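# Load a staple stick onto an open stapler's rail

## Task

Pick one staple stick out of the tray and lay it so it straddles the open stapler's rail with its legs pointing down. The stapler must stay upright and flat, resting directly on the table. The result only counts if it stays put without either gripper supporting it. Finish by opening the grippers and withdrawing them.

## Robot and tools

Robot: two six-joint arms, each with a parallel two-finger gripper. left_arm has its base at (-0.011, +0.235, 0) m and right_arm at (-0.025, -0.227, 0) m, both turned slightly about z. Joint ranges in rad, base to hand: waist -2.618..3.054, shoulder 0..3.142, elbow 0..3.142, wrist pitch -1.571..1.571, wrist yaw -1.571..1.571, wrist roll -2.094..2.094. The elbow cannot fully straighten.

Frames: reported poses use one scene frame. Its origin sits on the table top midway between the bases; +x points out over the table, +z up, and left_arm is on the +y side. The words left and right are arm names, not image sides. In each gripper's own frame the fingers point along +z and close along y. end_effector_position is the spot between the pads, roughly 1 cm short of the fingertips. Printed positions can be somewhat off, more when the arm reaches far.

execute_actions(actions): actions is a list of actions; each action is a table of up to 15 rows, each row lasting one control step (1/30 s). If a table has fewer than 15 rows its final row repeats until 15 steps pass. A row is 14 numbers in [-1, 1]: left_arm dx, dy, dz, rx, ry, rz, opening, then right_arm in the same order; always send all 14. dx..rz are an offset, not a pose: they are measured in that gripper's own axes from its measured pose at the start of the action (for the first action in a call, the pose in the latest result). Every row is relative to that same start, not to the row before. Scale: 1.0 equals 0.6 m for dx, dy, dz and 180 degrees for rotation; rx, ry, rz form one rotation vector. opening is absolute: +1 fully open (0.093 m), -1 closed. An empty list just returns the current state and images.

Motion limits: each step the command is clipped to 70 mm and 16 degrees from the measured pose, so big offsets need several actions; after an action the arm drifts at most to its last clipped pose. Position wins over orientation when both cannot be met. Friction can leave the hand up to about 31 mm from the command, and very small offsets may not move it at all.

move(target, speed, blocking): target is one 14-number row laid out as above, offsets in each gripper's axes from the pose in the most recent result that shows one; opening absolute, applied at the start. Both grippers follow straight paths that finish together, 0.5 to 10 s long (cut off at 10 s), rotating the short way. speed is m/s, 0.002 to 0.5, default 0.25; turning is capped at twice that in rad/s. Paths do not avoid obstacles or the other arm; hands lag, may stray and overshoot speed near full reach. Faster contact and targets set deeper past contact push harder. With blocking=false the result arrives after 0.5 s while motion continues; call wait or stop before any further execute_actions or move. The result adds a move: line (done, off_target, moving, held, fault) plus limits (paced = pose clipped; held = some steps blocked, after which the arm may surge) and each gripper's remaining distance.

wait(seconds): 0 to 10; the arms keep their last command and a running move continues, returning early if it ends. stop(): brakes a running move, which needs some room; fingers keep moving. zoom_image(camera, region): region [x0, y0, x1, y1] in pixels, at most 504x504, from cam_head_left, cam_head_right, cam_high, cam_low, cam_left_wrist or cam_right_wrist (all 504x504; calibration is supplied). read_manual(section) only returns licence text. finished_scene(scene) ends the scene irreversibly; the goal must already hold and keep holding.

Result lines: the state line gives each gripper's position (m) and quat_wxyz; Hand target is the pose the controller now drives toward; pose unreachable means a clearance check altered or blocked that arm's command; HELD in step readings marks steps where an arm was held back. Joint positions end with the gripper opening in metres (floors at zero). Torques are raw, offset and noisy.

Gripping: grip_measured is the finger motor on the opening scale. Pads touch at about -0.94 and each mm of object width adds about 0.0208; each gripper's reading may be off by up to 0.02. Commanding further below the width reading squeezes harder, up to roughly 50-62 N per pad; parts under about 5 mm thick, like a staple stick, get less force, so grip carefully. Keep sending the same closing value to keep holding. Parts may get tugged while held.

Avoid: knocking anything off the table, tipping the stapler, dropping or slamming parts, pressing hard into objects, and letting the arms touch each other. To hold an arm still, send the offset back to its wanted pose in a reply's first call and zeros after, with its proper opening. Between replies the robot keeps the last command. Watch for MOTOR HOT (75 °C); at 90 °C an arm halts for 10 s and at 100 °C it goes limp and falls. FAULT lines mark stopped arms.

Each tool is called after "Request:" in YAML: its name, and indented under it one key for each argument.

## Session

Request:
execute_actions:
  actions: []

Scene clock: 0.00 s.
left_arm: end_effector_position=(+0.0955, +0.7400, +0.3699) grip_measured=+0.985 end_effector_quat_wxyz=(-0.590, +0.805, -0.029, +0.063) | right_arm: end_effector_position=(+0.4389, +0.0465, +0.3626) grip_measured=+0.989 end_effector_quat_wxyz=(-0.577, +0.757, -0.282, +0.116)
Joint positions: left_arm=[ 1.215  1.651  1.672 -0.324 -0.09  -1.67   0.092] | right_arm=[ 0.239  1.854  1.916 -0.452 -0.631 -1.65   0.093]
Joint velocities: left_arm=[ 0.002 -0.007 -0.007  0.051 -0.051 -0.007 -0.   ] | right_arm=[ 0.027 -0.012 -0.002 -0.022  0.022 -0.095  0.002]
Joint torques (N m, as the arm reports them, + toward a larger angle): no reading
Motor temperatures (°C, as the motors report them): left_arm=[23 29 26 22 24 23] | right_arm=[24 23 33 33 25 24]
Hand target (left_arm): +0.095, +0.740, +0.370; -0.590, +0.805, -0.029, +0.063
Hand target (right_arm): +0.439, +0.046, +0.363; -0.577, +0.757, -0.282, +0.116
camera_calibration (this result's frames):
cam_left_wrist: T_world_to_cam=[[-0.0419945, 0.310761, 0.94956, -0.581861], [0.831703, -0.515761, 0.205575, 0.265546], [0.553631, 0.798384, -0.236802, -0.470324], [0, 0, 0, 1]] pos_world=[0.0150958, 0.693278, 0.386549]
cam_right_wrist: T_world_to_cam=[[0.298018, 0.16863, 0.939547, -0.471987], [0.524735, -0.851156, -0.0136767, -0.145282], [0.797395, 0.497089, -0.342146, -0.163998], [0, 0, 0, 1]] pos_world=[0.347666, 0.0374553, 0.385356]

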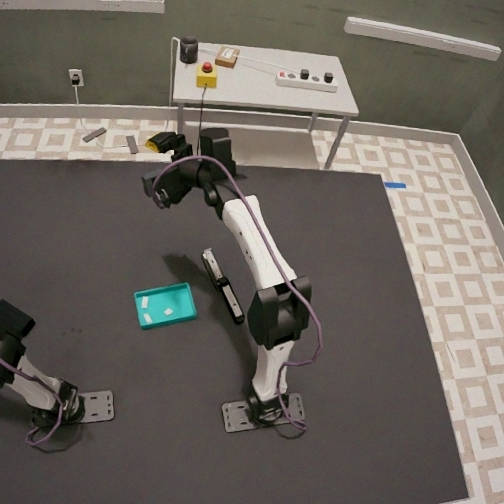

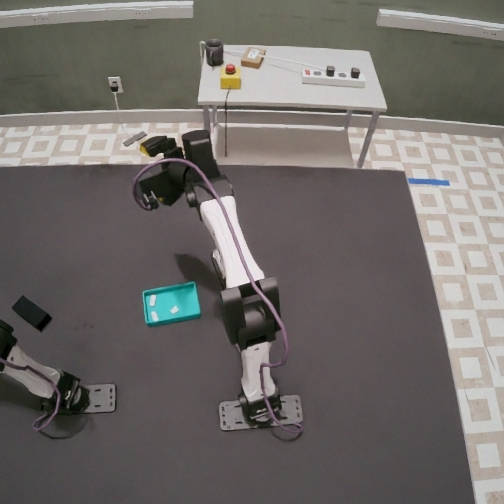

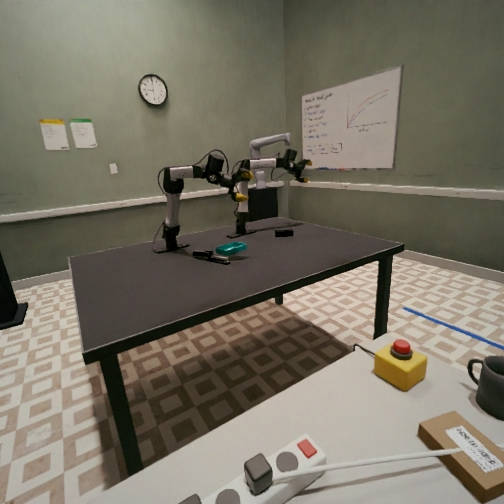

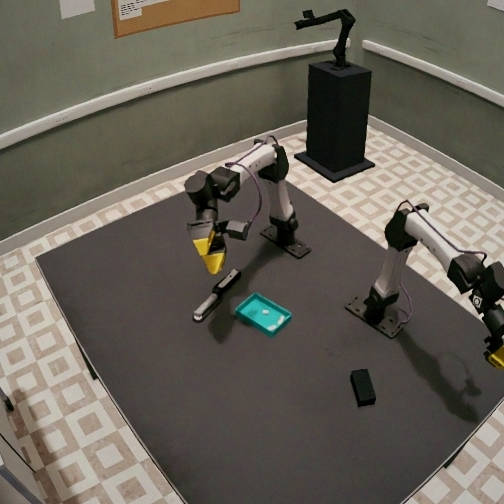

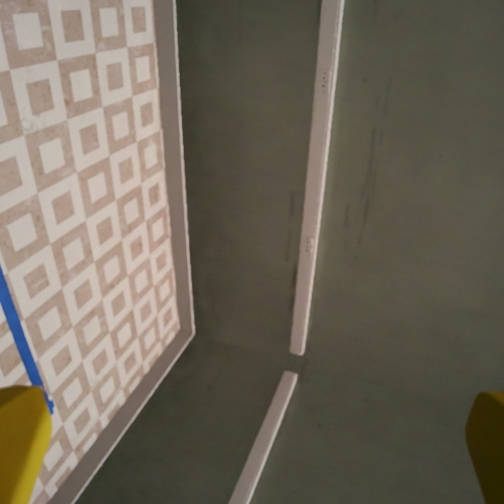

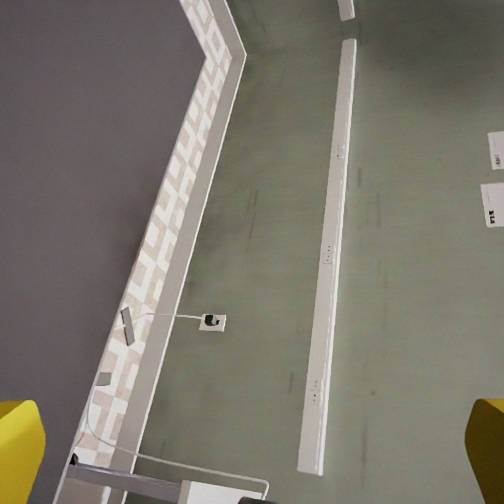

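Request:
move:
  target: [0,0,0,0,0,0,1,0.19,0.395,-0.708,-0.099,0.492,0.645,1]
  speed: 0.3

Request:
move:
  target: [0.248,0.418,-0.61,-0.062,0.579,0.79,1,0,0,0,0,0,0,1]
  speed: 0.3

Request:
zoom_image:
  camera: "cam_head_left"
  region: [120, 230, 260, 350]

Scene clock: 20.67 s.
left_arm: end_effector_position=(+0.0955, +0.7400, +0.3699) grip_measured=+0.985 end_effector_quat_wxyz=(-0.590, +0.805, -0.029, +0.063) | right_arm: end_effector_position=(+0.2510, -0.3982, +0.2603) grip_measured=+0.989 end_effector_quat_wxyz=(+0.106, -0.015, +0.992, -0.069)
Joint positions: left_arm=[ 1.215  1.651  1.672 -0.324 -0.09  -1.67   0.092] | right_arm=[-0.663  1.651  1.899 -1.565  0.003 -0.586  0.093]
Joint velocities: left_arm=[-0.012 -0.007  0.012 -0.037  0.007 -0.007 -0.   ] | right_arm=[ 0.012  0.012  0.002  0.022 -0.022 -0.022  0.   ]
Joint torques (N m, as the arm reports them, + toward a larger angle): left_arm=[  0.08 -10.15   8.94   2.02  -0.04   0.1 ] | right_arm=[-0.79 -5.81  6.48  0.77  0.22  0.1 ]
Motor temperatures (°C, as the motors report them): left_arm=[23 33 30 27 24 23] | right_arm=[24 29 37 38 25 24]
Hand target (left_arm): +0.095, +0.740, +0.370; -0.590, +0.805, -0.029, +0.063
Hand target (right_arm): +0.248, -0.401, +0.253; +0.088, -0.007, +0.994, -0.065
Off the commanded pose (left_arm): 0.000 m, 0 deg.
Off the commanded pose (right_arm): 0.009 m, 15 deg.
joint sent to its limit (right arm) — the command would take joint 4 (wrist pitch) past its lower limit, so that joint was sent only as far as its limit.
move: off_target (right_arm)
camera_calibration (this result's frames):
cam_left_wrist: T_world_to_cam=[[-0.0419945, 0.310761, 0.94956, -0.581861], [0.831703, -0.515761, 0.205575, 0.265546], [0.553631, 0.798384, -0.236802, -0.470324], [0, 0, 0, 1]] pos_world=[0.0150958, 0.693278, 0.386549]
cam_right_wrist: T_world_to_cam=[[0.00790537, -0.990009, 0.140781, -0.4255], [-0.975587, 0.0232635, 0.218377, 0.237782], [-0.219471, -0.139071, -0.965656, 0.336096], [0, 0, 0, 1]] pos_world=[0.309104, -0.38004, 0.332529]

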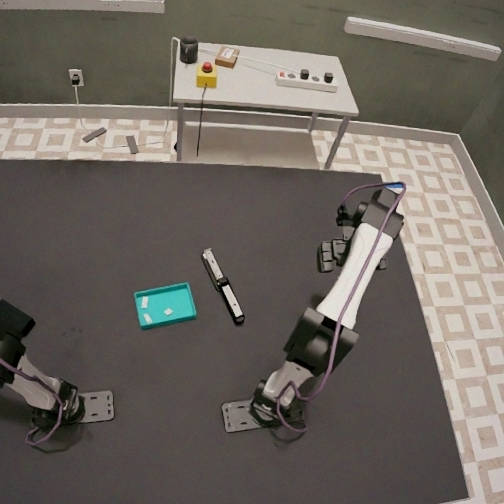

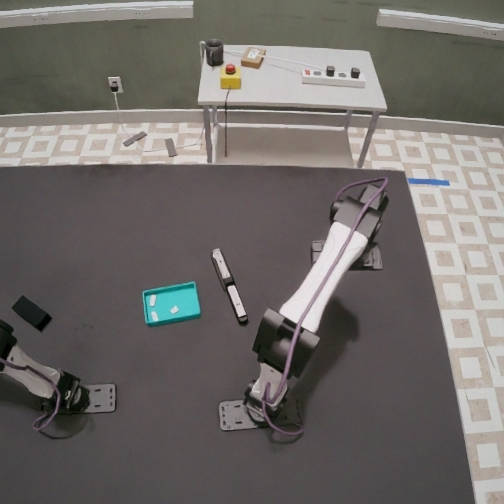

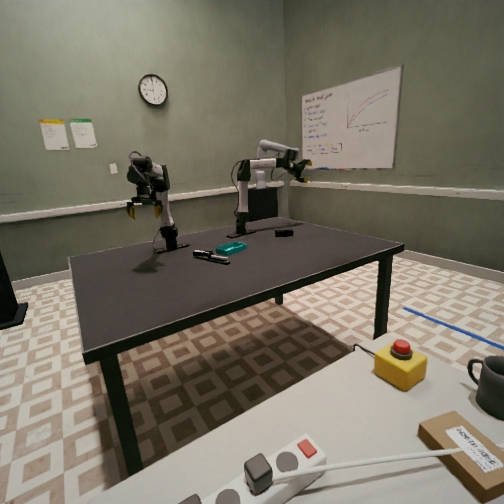

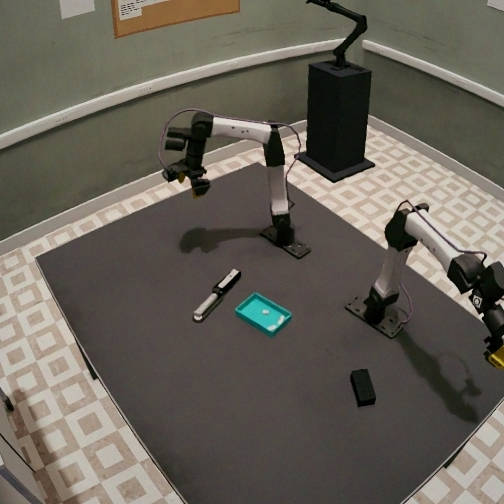

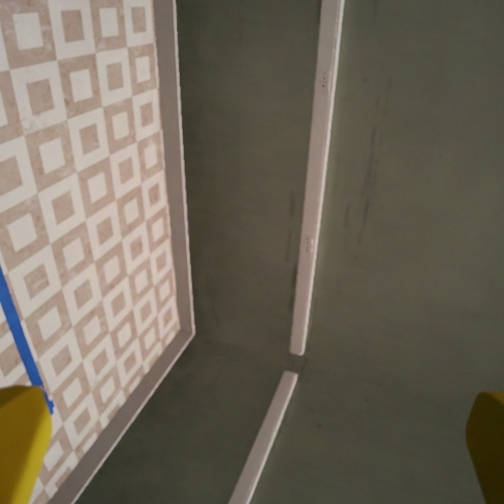

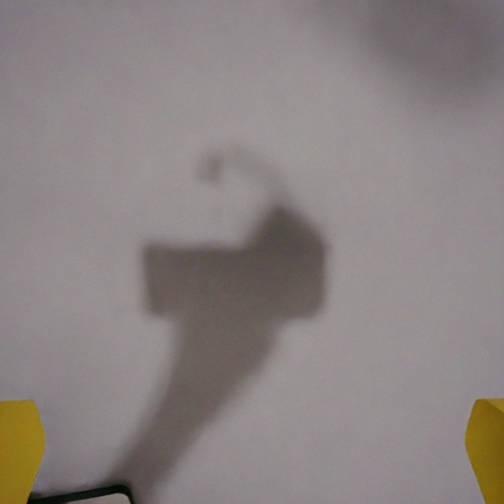

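Scene clock: 26.23 s.
left_arm: end_effector_position=(+0.2057, +0.3019, +0.2538) grip_measured=+0.985 end_effector_quat_wxyz=(+0.135, -0.016, +0.990, +0.026) | right_arm: end_effector_position=(+0.2510, -0.3982, +0.2603) grip_measured=+0.989 end_effector_quat_wxyz=(+0.106, -0.015, +0.992, -0.069)
Joint positions: left_arm=[ 0.203  1.263  1.527 -1.561  0.031  0.285  0.092] | right_arm=[-0.663  1.651  1.899 -1.565  0.003 -0.586  0.093]
Joint velocities: left_arm=[-0.007  0.017 -0.012  0.037 -0.007  0.037  0.001] | right_arm=[ 0.002 -0.002 -0.022 -0.007 -0.007 -0.081 -0.   ]
Joint torques (N m, as the arm reports them, + toward a larger angle): left_arm=[-0.86 -5.08  5.6   0.79 -0.01  0.12] | right_arm=[-0.37 -7.1   7.23  0.84  0.09  0.03]
Motor temperatures (°C, as the motors report them): left_arm=[23 33 30 27 24 23] | right_arm=[24 29 37 37 25 24]
Hand target (left_arm): +0.201, +0.299, +0.252; +0.130, -0.007, +0.991, +0.029
Hand target (right_arm): +0.251, -0.398, +0.260; +0.106, -0.015, +0.992, -0.069
Off the commanded pose (left_arm): 0.007 m, 16 deg.
Off the commanded pose (right_arm): 0.000 m, 0 deg.
joint sent to its limit (left arm) — the command would take joint 4 (wrist pitch) past its lower limit, so that joint was sent only as far as its limit.
move: off_target (left_arm); limits=paced
camera_calibration (this result's frames):
cam_left_wrist: T_world_to_cam=[[0.0546176, -0.997287, -0.049359, 0.29775], [-0.982253, -0.0625458, 0.176823, 0.215402], [-0.17943, 0.0388254, -0.983004, 0.360382], [0, 0, 0, 1]] pos_world=[0.25998, 0.296422, 0.330866]
cam_right_wrist: T_world_to_cam=[[0.00753254, -0.990023, 0.140702, -0.425392], [-0.97559, 0.0236061, 0.218329, 0.237932], [-0.219473, -0.138912, -0.965679, 0.336165], [0, 0, 0, 1]] pos_world=[0.309107, -0.380067, 0.332534]

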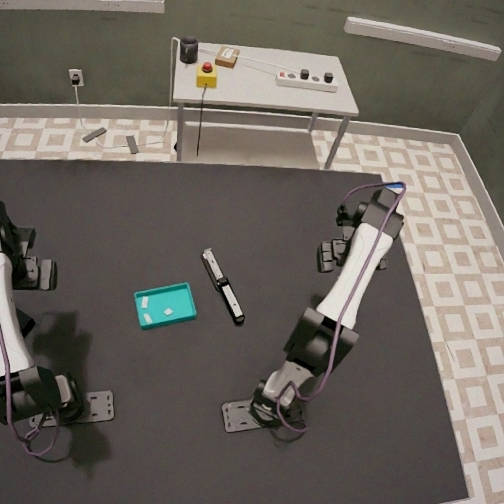

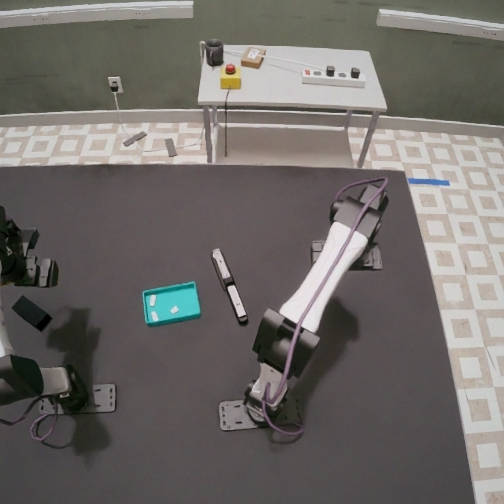

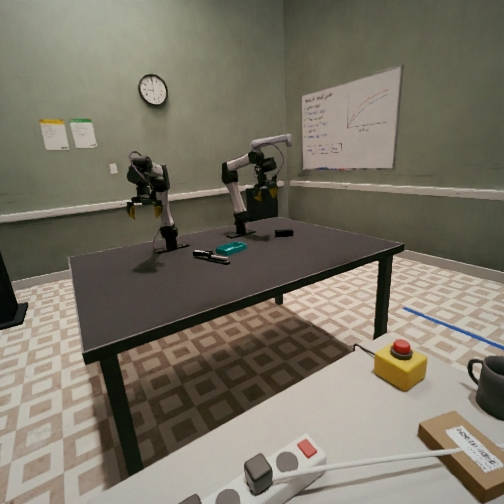

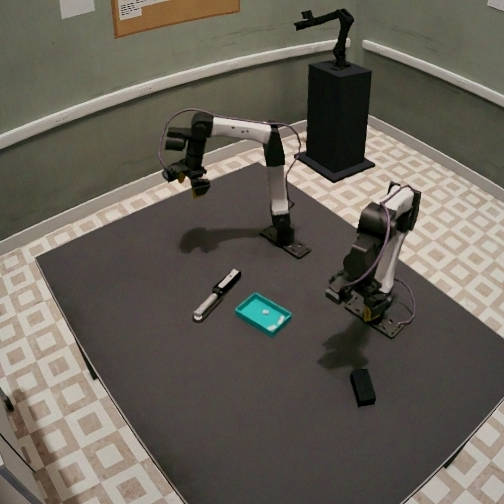

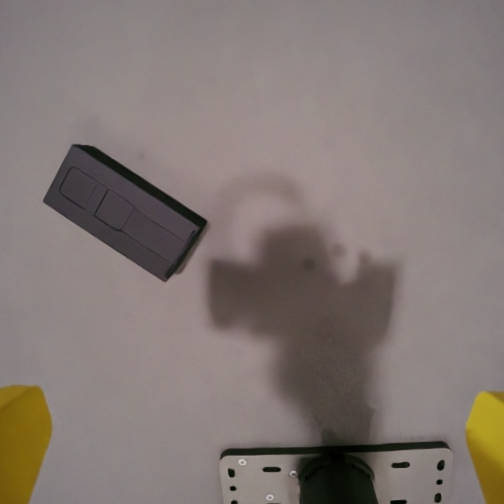

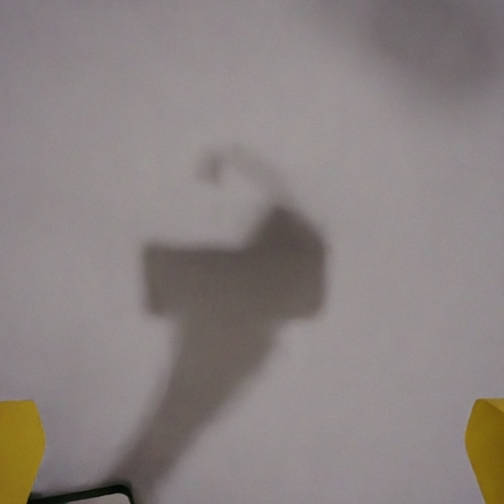

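Region (120, 230, 260, 350) of cam_head_left's 504x504 image, scaled by 3.600, with more detail than that image has; it fills the top 432 rows of this view, and the rest is white.

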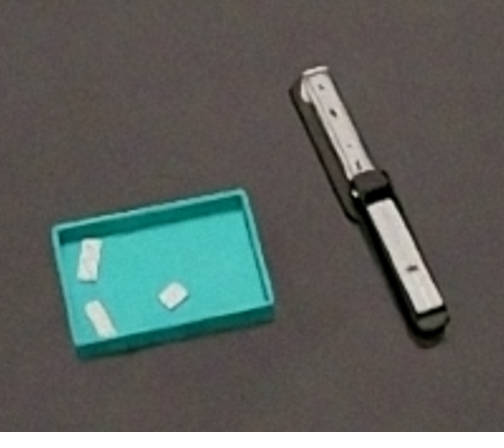

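Request:
move:
  target: [0.055,-0.475,0.16,0.017,0.086,0.01,1,0,0,0,0,0,0,1]
  speed: 0.3

Scene clock: 42.60 s.
left_arm: end_effector_position=(+0.2051, +0.0262, +0.1362) grip_measured=+0.985 end_effector_quat_wxyz=(-0.010, +0.001, +1.000, -0.001) | right_arm: end_effector_position=(+0.2510, -0.3982, +0.2603) grip_measured=+0.989 end_effector_quat_wxyz=(+0.106, -0.015, +0.992, -0.069)
Joint positions: left_arm=[-0.88   1.69   1.462 -1.355  0.016 -0.758  0.092] | right_arm=[-0.663  1.651  1.899 -1.565  0.003 -0.586  0.093]
Joint velocities: left_arm=[-0.002 -0.002 -0.002 -0.007 -0.066  0.007  0.   ] | right_arm=[-0.007 -0.002  0.002 -0.022  0.037  0.007  0.   ]
Joint torques (N m, as the arm reports them, + toward a larger angle): left_arm=[-0.51 -8.53  8.82  0.35  0.02 -0.04] | right_arm=[-0.34 -6.96  7.2   0.86  0.09  0.03]
Motor temperatures (°C, as the motors report them): left_arm=[23 32 30 26 24 23] | right_arm=[24 30 38 35 25 24]
Hand target (left_arm): +0.207, +0.020, +0.140; -0.005, -0.001, +1.000, -0.011
Hand target (right_arm): +0.251, -0.398, +0.260; +0.106, -0.015, +0.992, -0.069
Off the commanded pose (left_arm): 0.008 m, 1 deg.
Off the commanded pose (right_arm): 0.000 m, 0 deg.
move: done
camera_calibration (this result's frames):
cam_left_wrist: T_world_to_cam=[[0.0117224, -0.999924, -0.00392286, 0.0197114], [-0.890758, -0.0122249, 0.454313, 0.160496], [-0.454326, -0.00183131, -0.890834, 0.300226], [0, 0, 0, 1]] pos_world=[0.279133, 0.0222217, 0.194614]
cam_right_wrist: T_world_to_cam=[[0.00753254, -0.990023, 0.140702, -0.425392], [-0.97559, 0.0236061, 0.218329, 0.237932], [-0.219473, -0.138912, -0.965679, 0.336165], [0, 0, 0, 1]] pos_world=[0.309107, -0.380067, 0.332534]

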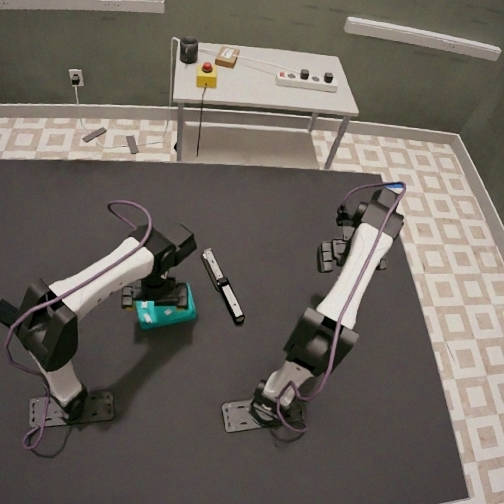

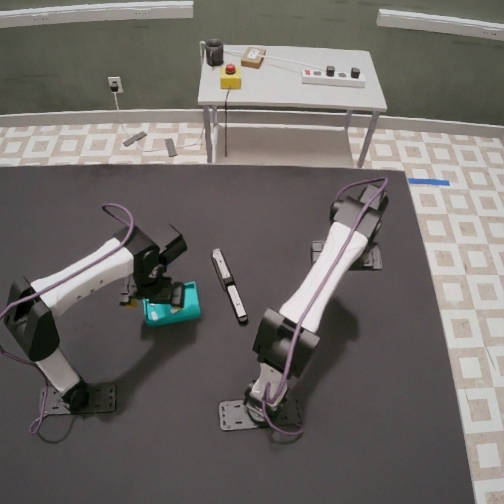

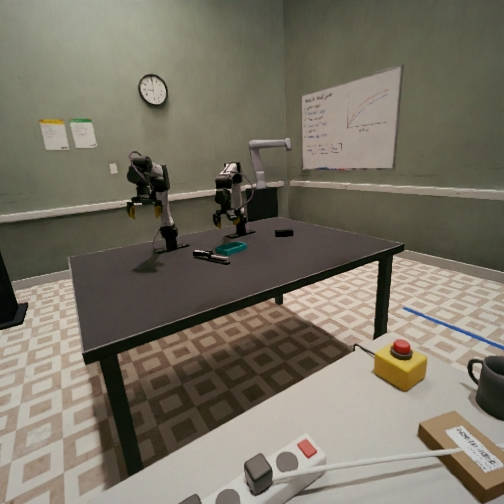

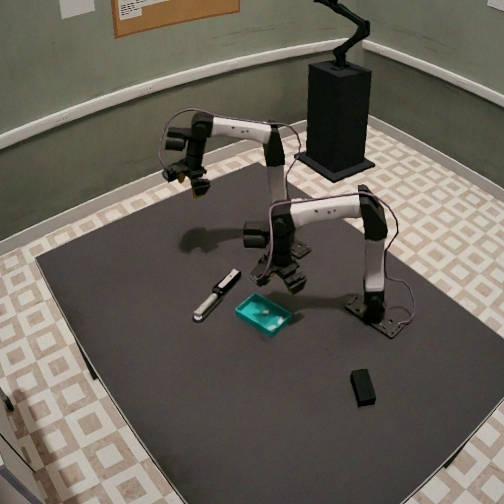

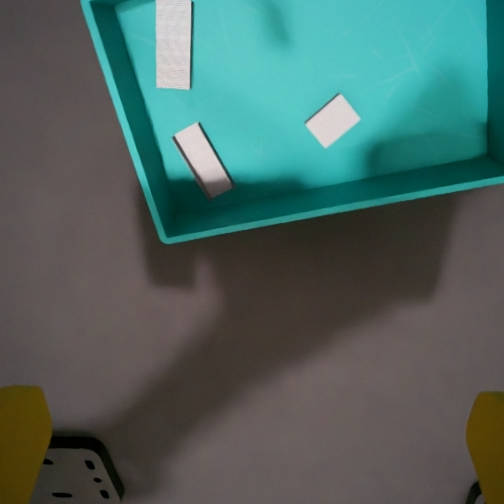

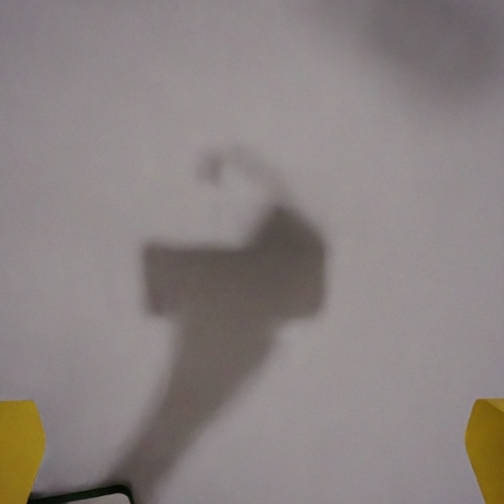

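Request:
zoom_image:
  camera: "cam_left_wrist"
  region: [130, 0, 400, 230]

Region (130, 0, 400, 230) of cam_left_wrist's 504x504 image, scaled by 1.867, with more detail than that image has; it fills the top 429 rows of this view, and the rest is white.

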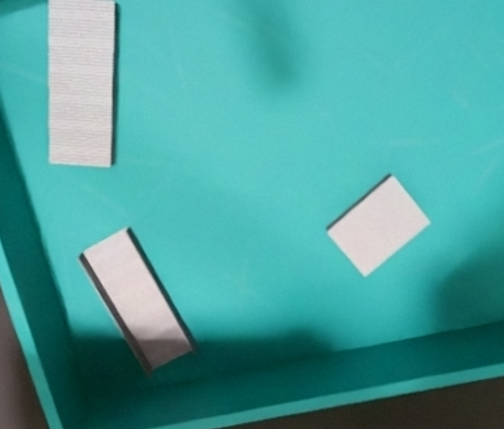

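Request:
move:
  target: [0,0.55,-0.1,0,0,0,1,0,0,0,0,0,0,1]
  speed: 0.35

Request:
move:
  target: [0,0,0,0,0,0,1,0.03,0.665,0.2,-0.013,0.082,0.275,-0.54]
  speed: 0.3

Scene clock: 85.37 s.
left_arm: end_effector_position=(+0.2092, +0.3566, +0.1981) grip_measured=+0.985 end_effector_quat_wxyz=(+0.004, -0.001, +1.000, +0.021) | right_arm: end_effector_position=(+0.2510, -0.3982, +0.2603) grip_measured=+0.989 end_effector_quat_wxyz=(+0.106, -0.015, +0.992, -0.069)
Joint positions: left_arm=[ 0.362  1.497  1.512 -1.559 -0.033  0.48   0.092] | right_arm=[-0.663  1.651  1.899 -1.565  0.003 -0.586  0.093]
Joint velocities: left_arm=[-0.002 -0.007  0.002 -0.037 -0.022  0.022  0.   ] | right_arm=[-0.002 -0.012  0.017 -0.007  0.037 -0.066 -0.002]
Joint torques (N m, as the arm reports them, + toward a larger angle): left_arm=[ 0.84 -5.57  8.92  0.27  0.07  0.14] | right_arm=[-0.4  -7.02  7.22  0.86  0.08  0.05]
Motor temperatures (°C, as the motors report them): left_arm=[23 35 33 24 24 24] | right_arm=[24 31 39 34 25 24]
Hand target (left_arm): +0.211, +0.358, +0.200; +0.006, +0.001, +1.000, +0.018
Hand target (right_arm): +0.251, -0.398, +0.260; +0.106, -0.015, +0.992, -0.069
Off the commanded pose (left_arm): 0.004 m, 3 deg.
Off the commanded pose (right_arm): 0.000 m, 0 deg.
joint sent to its limit (left arm) — the command would take joint 4 (wrist pitch) past its lower limit, so that joint was sent only as far as its limit.
move: off_target (left_arm)
camera_calibration (this result's frames):
cam_left_wrist: T_world_to_cam=[[0.0158174, -0.998717, -0.0481153, 0.357697], [-0.903336, -0.0349031, 0.427512, 0.156154], [-0.428643, 0.0367021, -0.902728, 0.341121], [0, 0, 0, 1]] pos_world=[0.28162, 0.350169, 0.258393]
cam_right_wrist: T_world_to_cam=[[0.00753254, -0.990023, 0.140702, -0.425392], [-0.97559, 0.0236061, 0.218329, 0.237932], [-0.219473, -0.138912, -0.965679, 0.336165], [0, 0, 0, 1]] pos_world=[0.309107, -0.380067, 0.332534]

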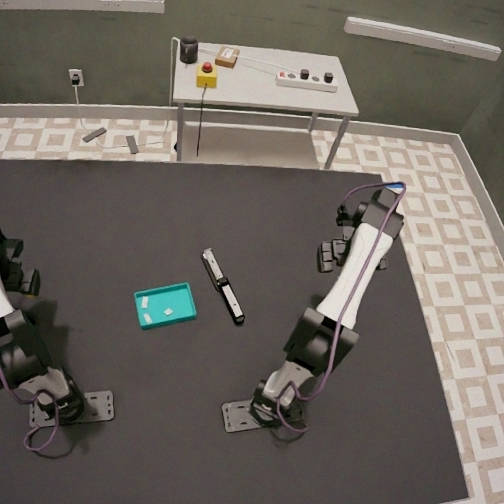

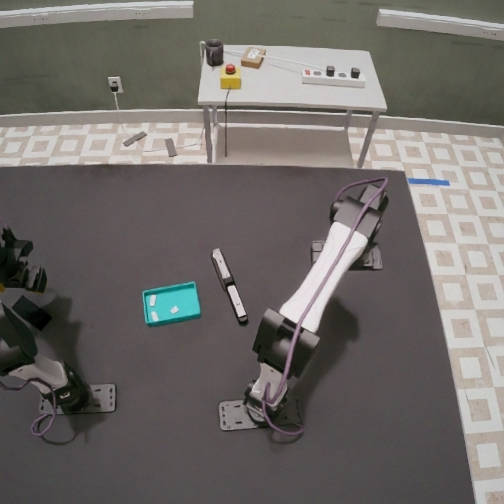

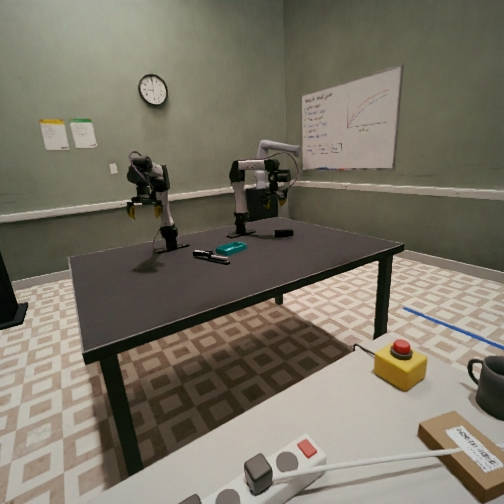

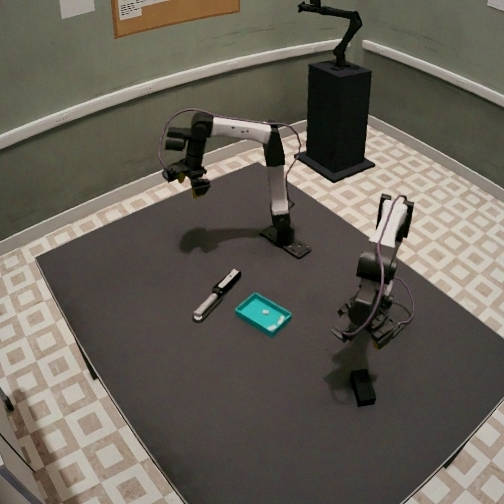

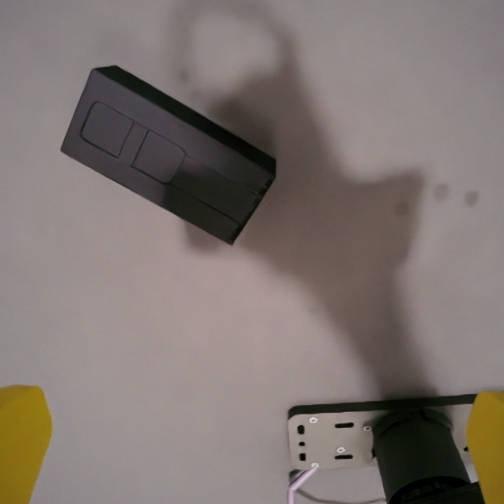

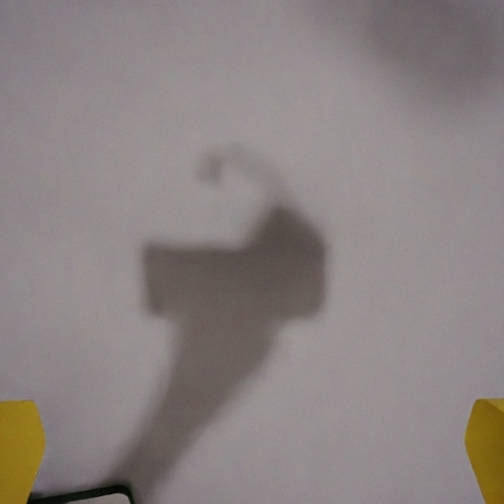

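Scene clock: 87.60 s.
left_arm: end_effector_position=(+0.2092, +0.3566, +0.1981) grip_measured=+0.985 end_effector_quat_wxyz=(+0.004, -0.001, +1.000, +0.021) | right_arm: end_effector_position=(+0.2532, -0.0237, +0.0895) grip_measured=-0.538 end_effector_quat_wxyz=(-0.002, +0.402, +0.916, +0.001)
Joint positions: left_arm=[ 0.362  1.497  1.512 -1.559 -0.033  0.48   0.092] | right_arm=[ 0.521  1.856  1.477 -1.193 -0.004  1.456  0.019]
Joint velocities: left_arm=[-0.002 -0.007 -0.007 -0.037 -0.007 -0.051 -0.001] | right_arm=[ 0.007 -0.002 -0.017  0.007 -0.051 -0.037 -0.001]
Joint torques (N m, as the arm reports them, + toward a larger angle): left_arm=[ 0.15 -6.46  7.17  0.37  0.01  0.05] | right_arm=[-0.23 -8.49  8.96  0.4   0.11  0.11]
Motor temperatures (°C, as the motors report them): left_arm=[23 35 33 24 24 23] | right_arm=[24 31 39 34 25 24]
Hand target (left_arm): +0.209, +0.357, +0.198; +0.004, -0.001, +1.000, +0.021
Hand target (right_arm): +0.258, -0.018, +0.090; -0.000, +0.406, +0.914, +0.009
Off the commanded pose (left_arm): 0.000 m, 0 deg.
Off the commanded pose (right_arm): 0.006 m, 1 deg.
move: done
camera_calibration (this result's frames):
cam_left_wrist: T_world_to_cam=[[0.0158174, -0.998717, -0.0481153, 0.357697], [-0.903336, -0.0349031, 0.427512, 0.156154], [-0.428643, 0.0367021, -0.902728, 0.341121], [0, 0, 0, 1]] pos_world=[0.28162, 0.350169, 0.258393]
cam_right_wrist: T_world_to_cam=[[-0.74089, -0.671623, 0.00201209, 0.17882], [-0.607461, 0.671383, 0.424542, 0.172262], [-0.286483, 0.313317, -0.905406, 0.246107], [0, 0, 0, 1]] pos_world=[0.307634, -0.0726639, 0.149335]

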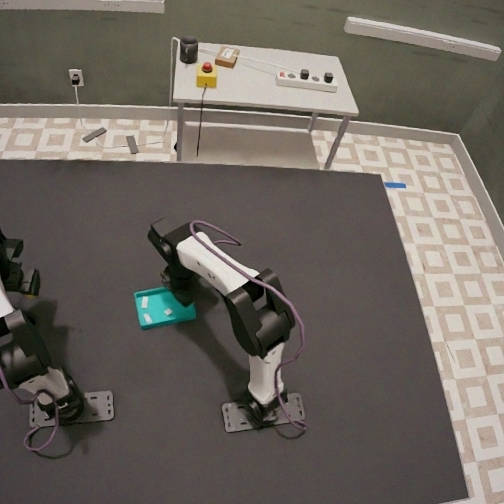

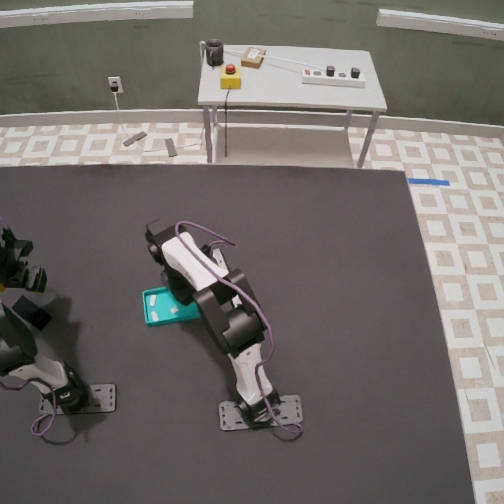

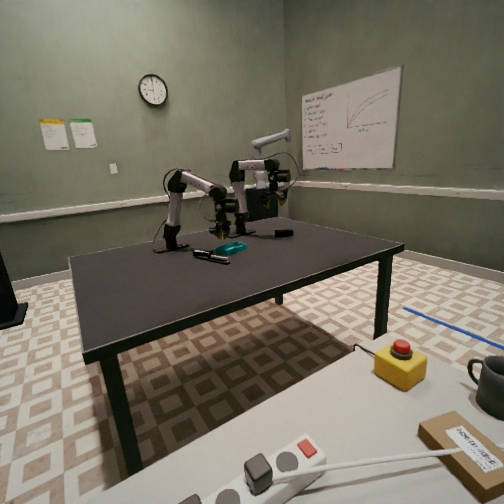

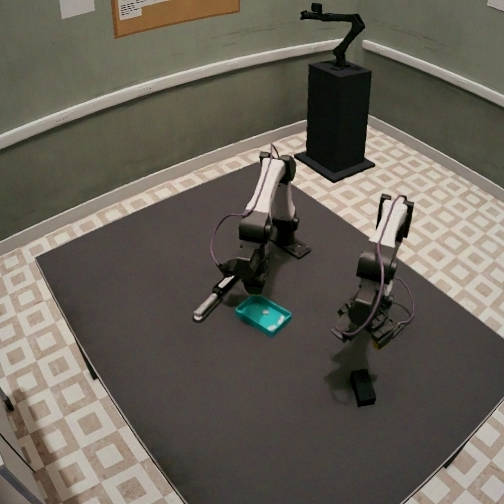

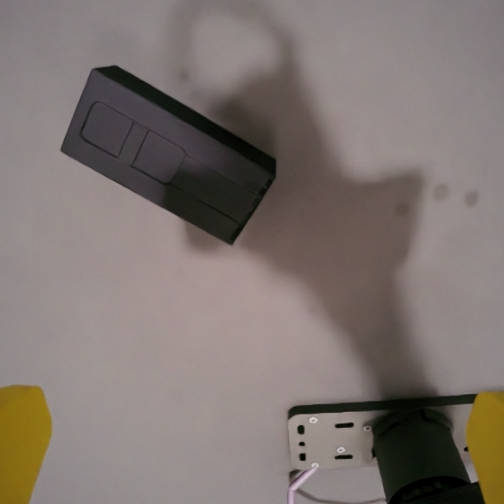

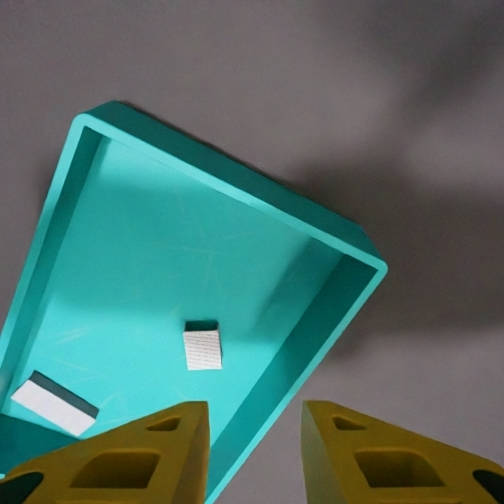

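Request:
move:
  target: [0,0,0,0,0,0,1,0.06,0.038,0.07,0,0,0,-0.54]
  speed: 0.08

Scene clock: 97.17 s.
left_arm: end_effector_position=(+0.2092, +0.3566, +0.1981) grip_measured=+0.985 end_effector_quat_wxyz=(+0.004, -0.001, +1.000, +0.021) | right_arm: end_effector_position=(+0.2499, +0.0197, +0.0583) grip_measured=-0.538 end_effector_quat_wxyz=(+0.003, +0.399, +0.917, +0.011)
Joint positions: left_arm=[ 0.362  1.497  1.512 -1.559 -0.033  0.48   0.092] | right_arm=[ 0.622  1.95   1.477 -1.075 -0.004  1.551  0.019]
Joint velocities: left_arm=[ 0.002  0.012 -0.017 -0.095  0.051 -0.066 -0.   ] | right_arm=[ 0.017 -0.002  0.007 -0.051 -0.022  0.051 -0.   ]
Joint torques (N m, as the arm reports them, + toward a larger angle): left_arm=[ 0.15 -6.54  7.14  0.39  0.01  0.06] | right_arm=[ 0.17 -8.71  5.58  0.46  0.14  0.12]
Motor temperatures (°C, as the motors report them): left_arm=[23 34 33 24 24 23] | right_arm=[24 32 40 33 25 24]
Hand target (left_arm): +0.209, +0.357, +0.198; +0.004, -0.001, +1.000, +0.021
Hand target (right_arm): +0.246, +0.019, +0.048; -0.003, +0.402, +0.916, +0.001
Off the commanded pose (left_arm): 0.000 m, 0 deg.
Off the commanded pose (right_arm): 0.012 m, 1 deg.
move: off_target (right_arm)
camera_calibration (this result's frames):
cam_left_wrist: T_world_to_cam=[[0.0158174, -0.998717, -0.0481153, 0.357697], [-0.903336, -0.0349031, 0.427512, 0.156154], [-0.428643, 0.0367021, -0.902728, 0.341121], [0, 0, 0, 1]] pos_world=[0.28162, 0.350169, 0.258393]
cam_right_wrist: T_world_to_cam=[[-0.737126, -0.675421, -0.0212545, 0.206061], [-0.618417, 0.661566, 0.424136, 0.157322], [-0.272409, 0.325785, -0.905349, 0.199468], [0, 0, 0, 1]] pos_world=[0.303521, -0.0298846, 0.118242]

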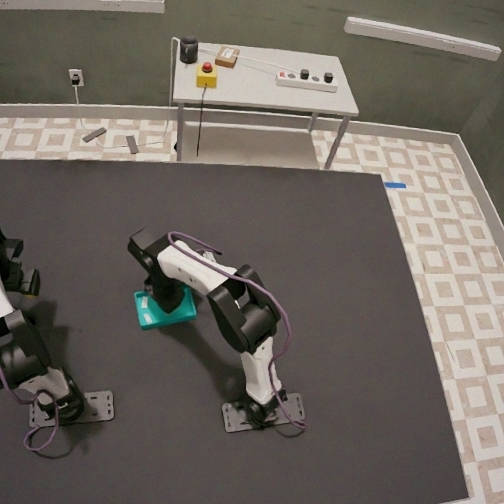

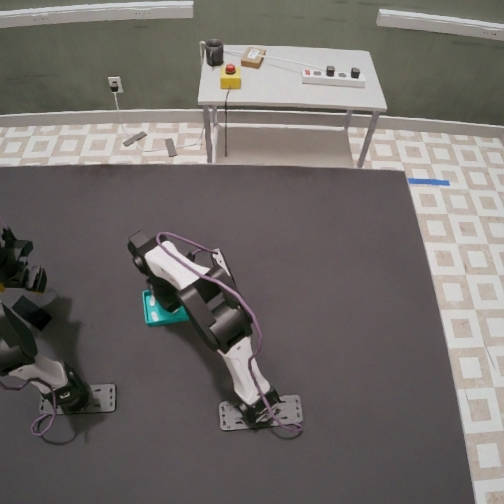

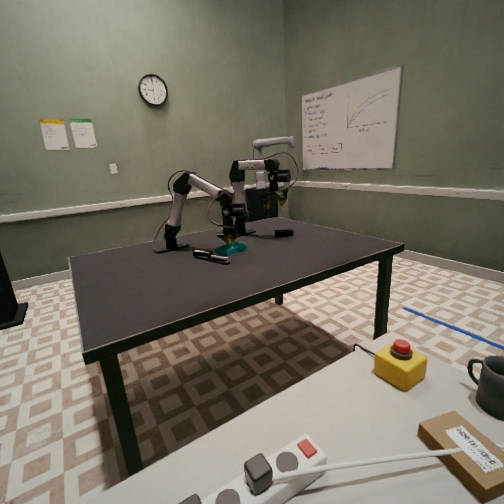

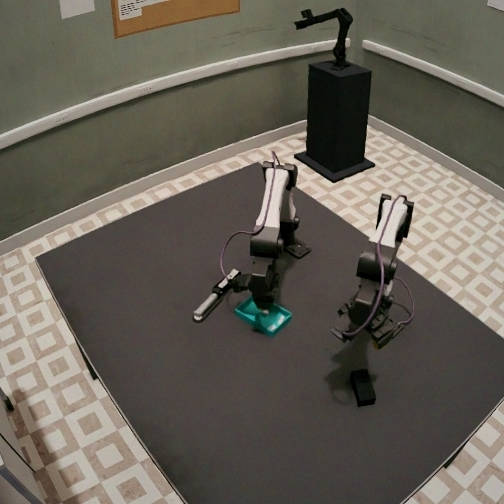

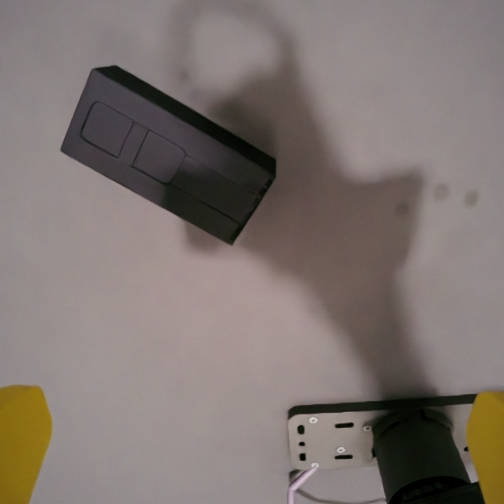

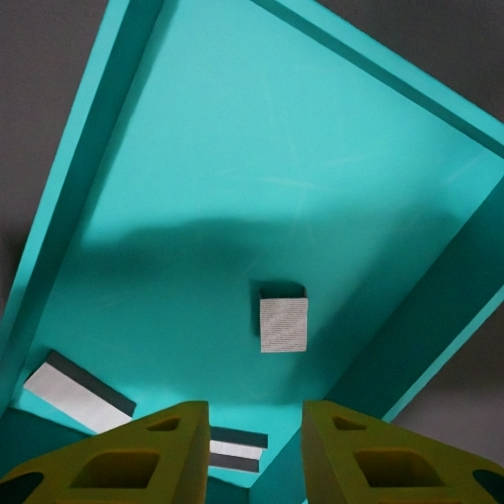

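Request:
move:
  target: [0,0,0,0,0,0,1,-0.015,-0.024,0.04,0,0,0,-0.54]
  speed: 0.04

Scene clock: 112.50 s.
left_arm: end_effector_position=(+0.2092, +0.3566, +0.1981) grip_measured=+0.985 end_effector_quat_wxyz=(+0.004, -0.001, +1.000, +0.021) | right_arm: end_effector_position=(+0.2465, +0.0084, +0.0353) grip_measured=-0.538 end_effector_quat_wxyz=(+0.003, +0.400, +0.916, +0.010)
Joint positions: left_arm=[ 0.362  1.497  1.512 -1.559 -0.033  0.48   0.092] | right_arm=[ 0.605  1.939  1.368 -0.978 -0.004  1.535  0.019]
Joint velocities: left_arm=[-0.017 -0.012 -0.012 -0.007  0.022 -0.022 -0.001] | right_arm=[ 0.012  0.007 -0.007  0.051 -0.051 -0.051 -0.001]
Joint torques (N m, as the arm reports them, + toward a larger angle): left_arm=[ 0.18 -6.47  7.12  0.39 -0.02  0.06] | right_arm=[ -0.8  -10.8    4.97   0.48   0.18  -0.04]
Motor temperatures (°C, as the motors report them): left_arm=[23 34 33 24 24 23] | right_arm=[24 34 38 33 25 24]
Hand target (left_arm): +0.209, +0.357, +0.198; +0.004, -0.001, +1.000, +0.021
Hand target (right_arm): +0.246, +0.004, +0.034; +0.003, +0.399, +0.917, +0.011
Off the commanded pose (left_arm): 0.000 m, 0 deg.
Off the commanded pose (right_arm): 0.005 m, 0 deg.
move: done
camera_calibration (this result's frames):
cam_left_wrist: T_world_to_cam=[[0.0158174, -0.998717, -0.0481153, 0.357697], [-0.903336, -0.0349031, 0.427512, 0.156154], [-0.428643, 0.0367021, -0.902728, 0.341121], [0, 0, 0, 1]] pos_world=[0.28162, 0.350169, 0.258393]
cam_right_wrist: T_world_to_cam=[[-0.737924, -0.674605, -0.0194043, 0.195567], [-0.617167, 0.662903, 0.423868, 0.172102], [-0.27308, 0.324758, -0.905516, 0.181663], [0, 0, 0, 1]] pos_world=[0.300138, -0.0411528, 0.0953453]

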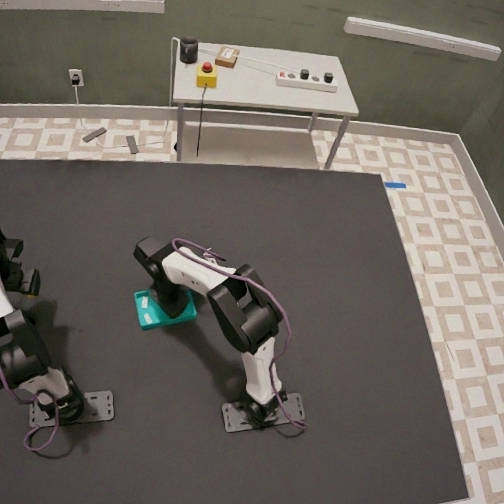

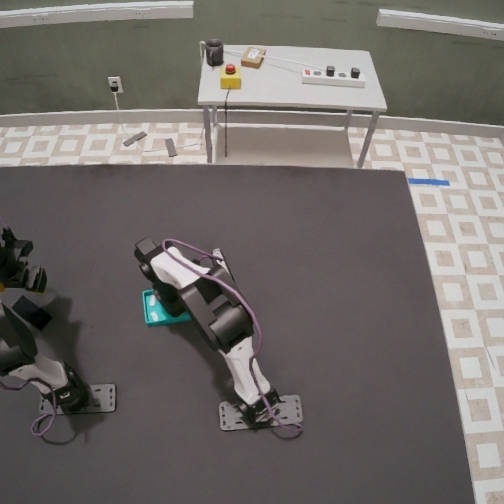

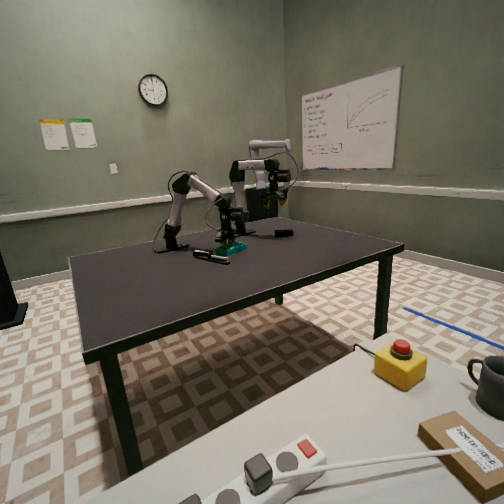

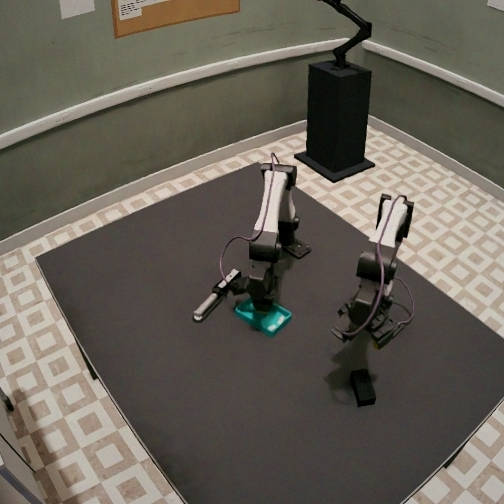

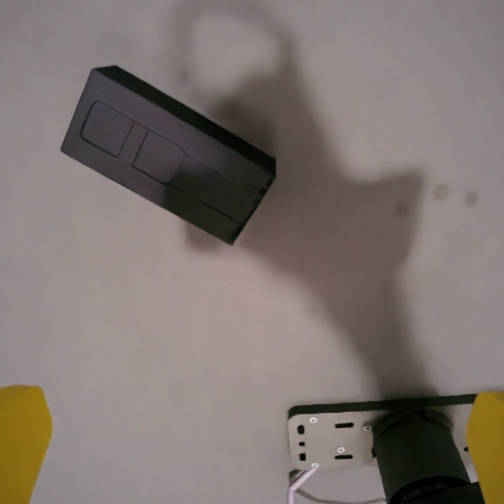

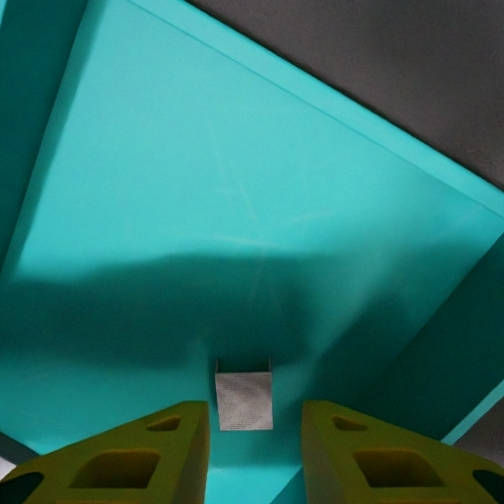

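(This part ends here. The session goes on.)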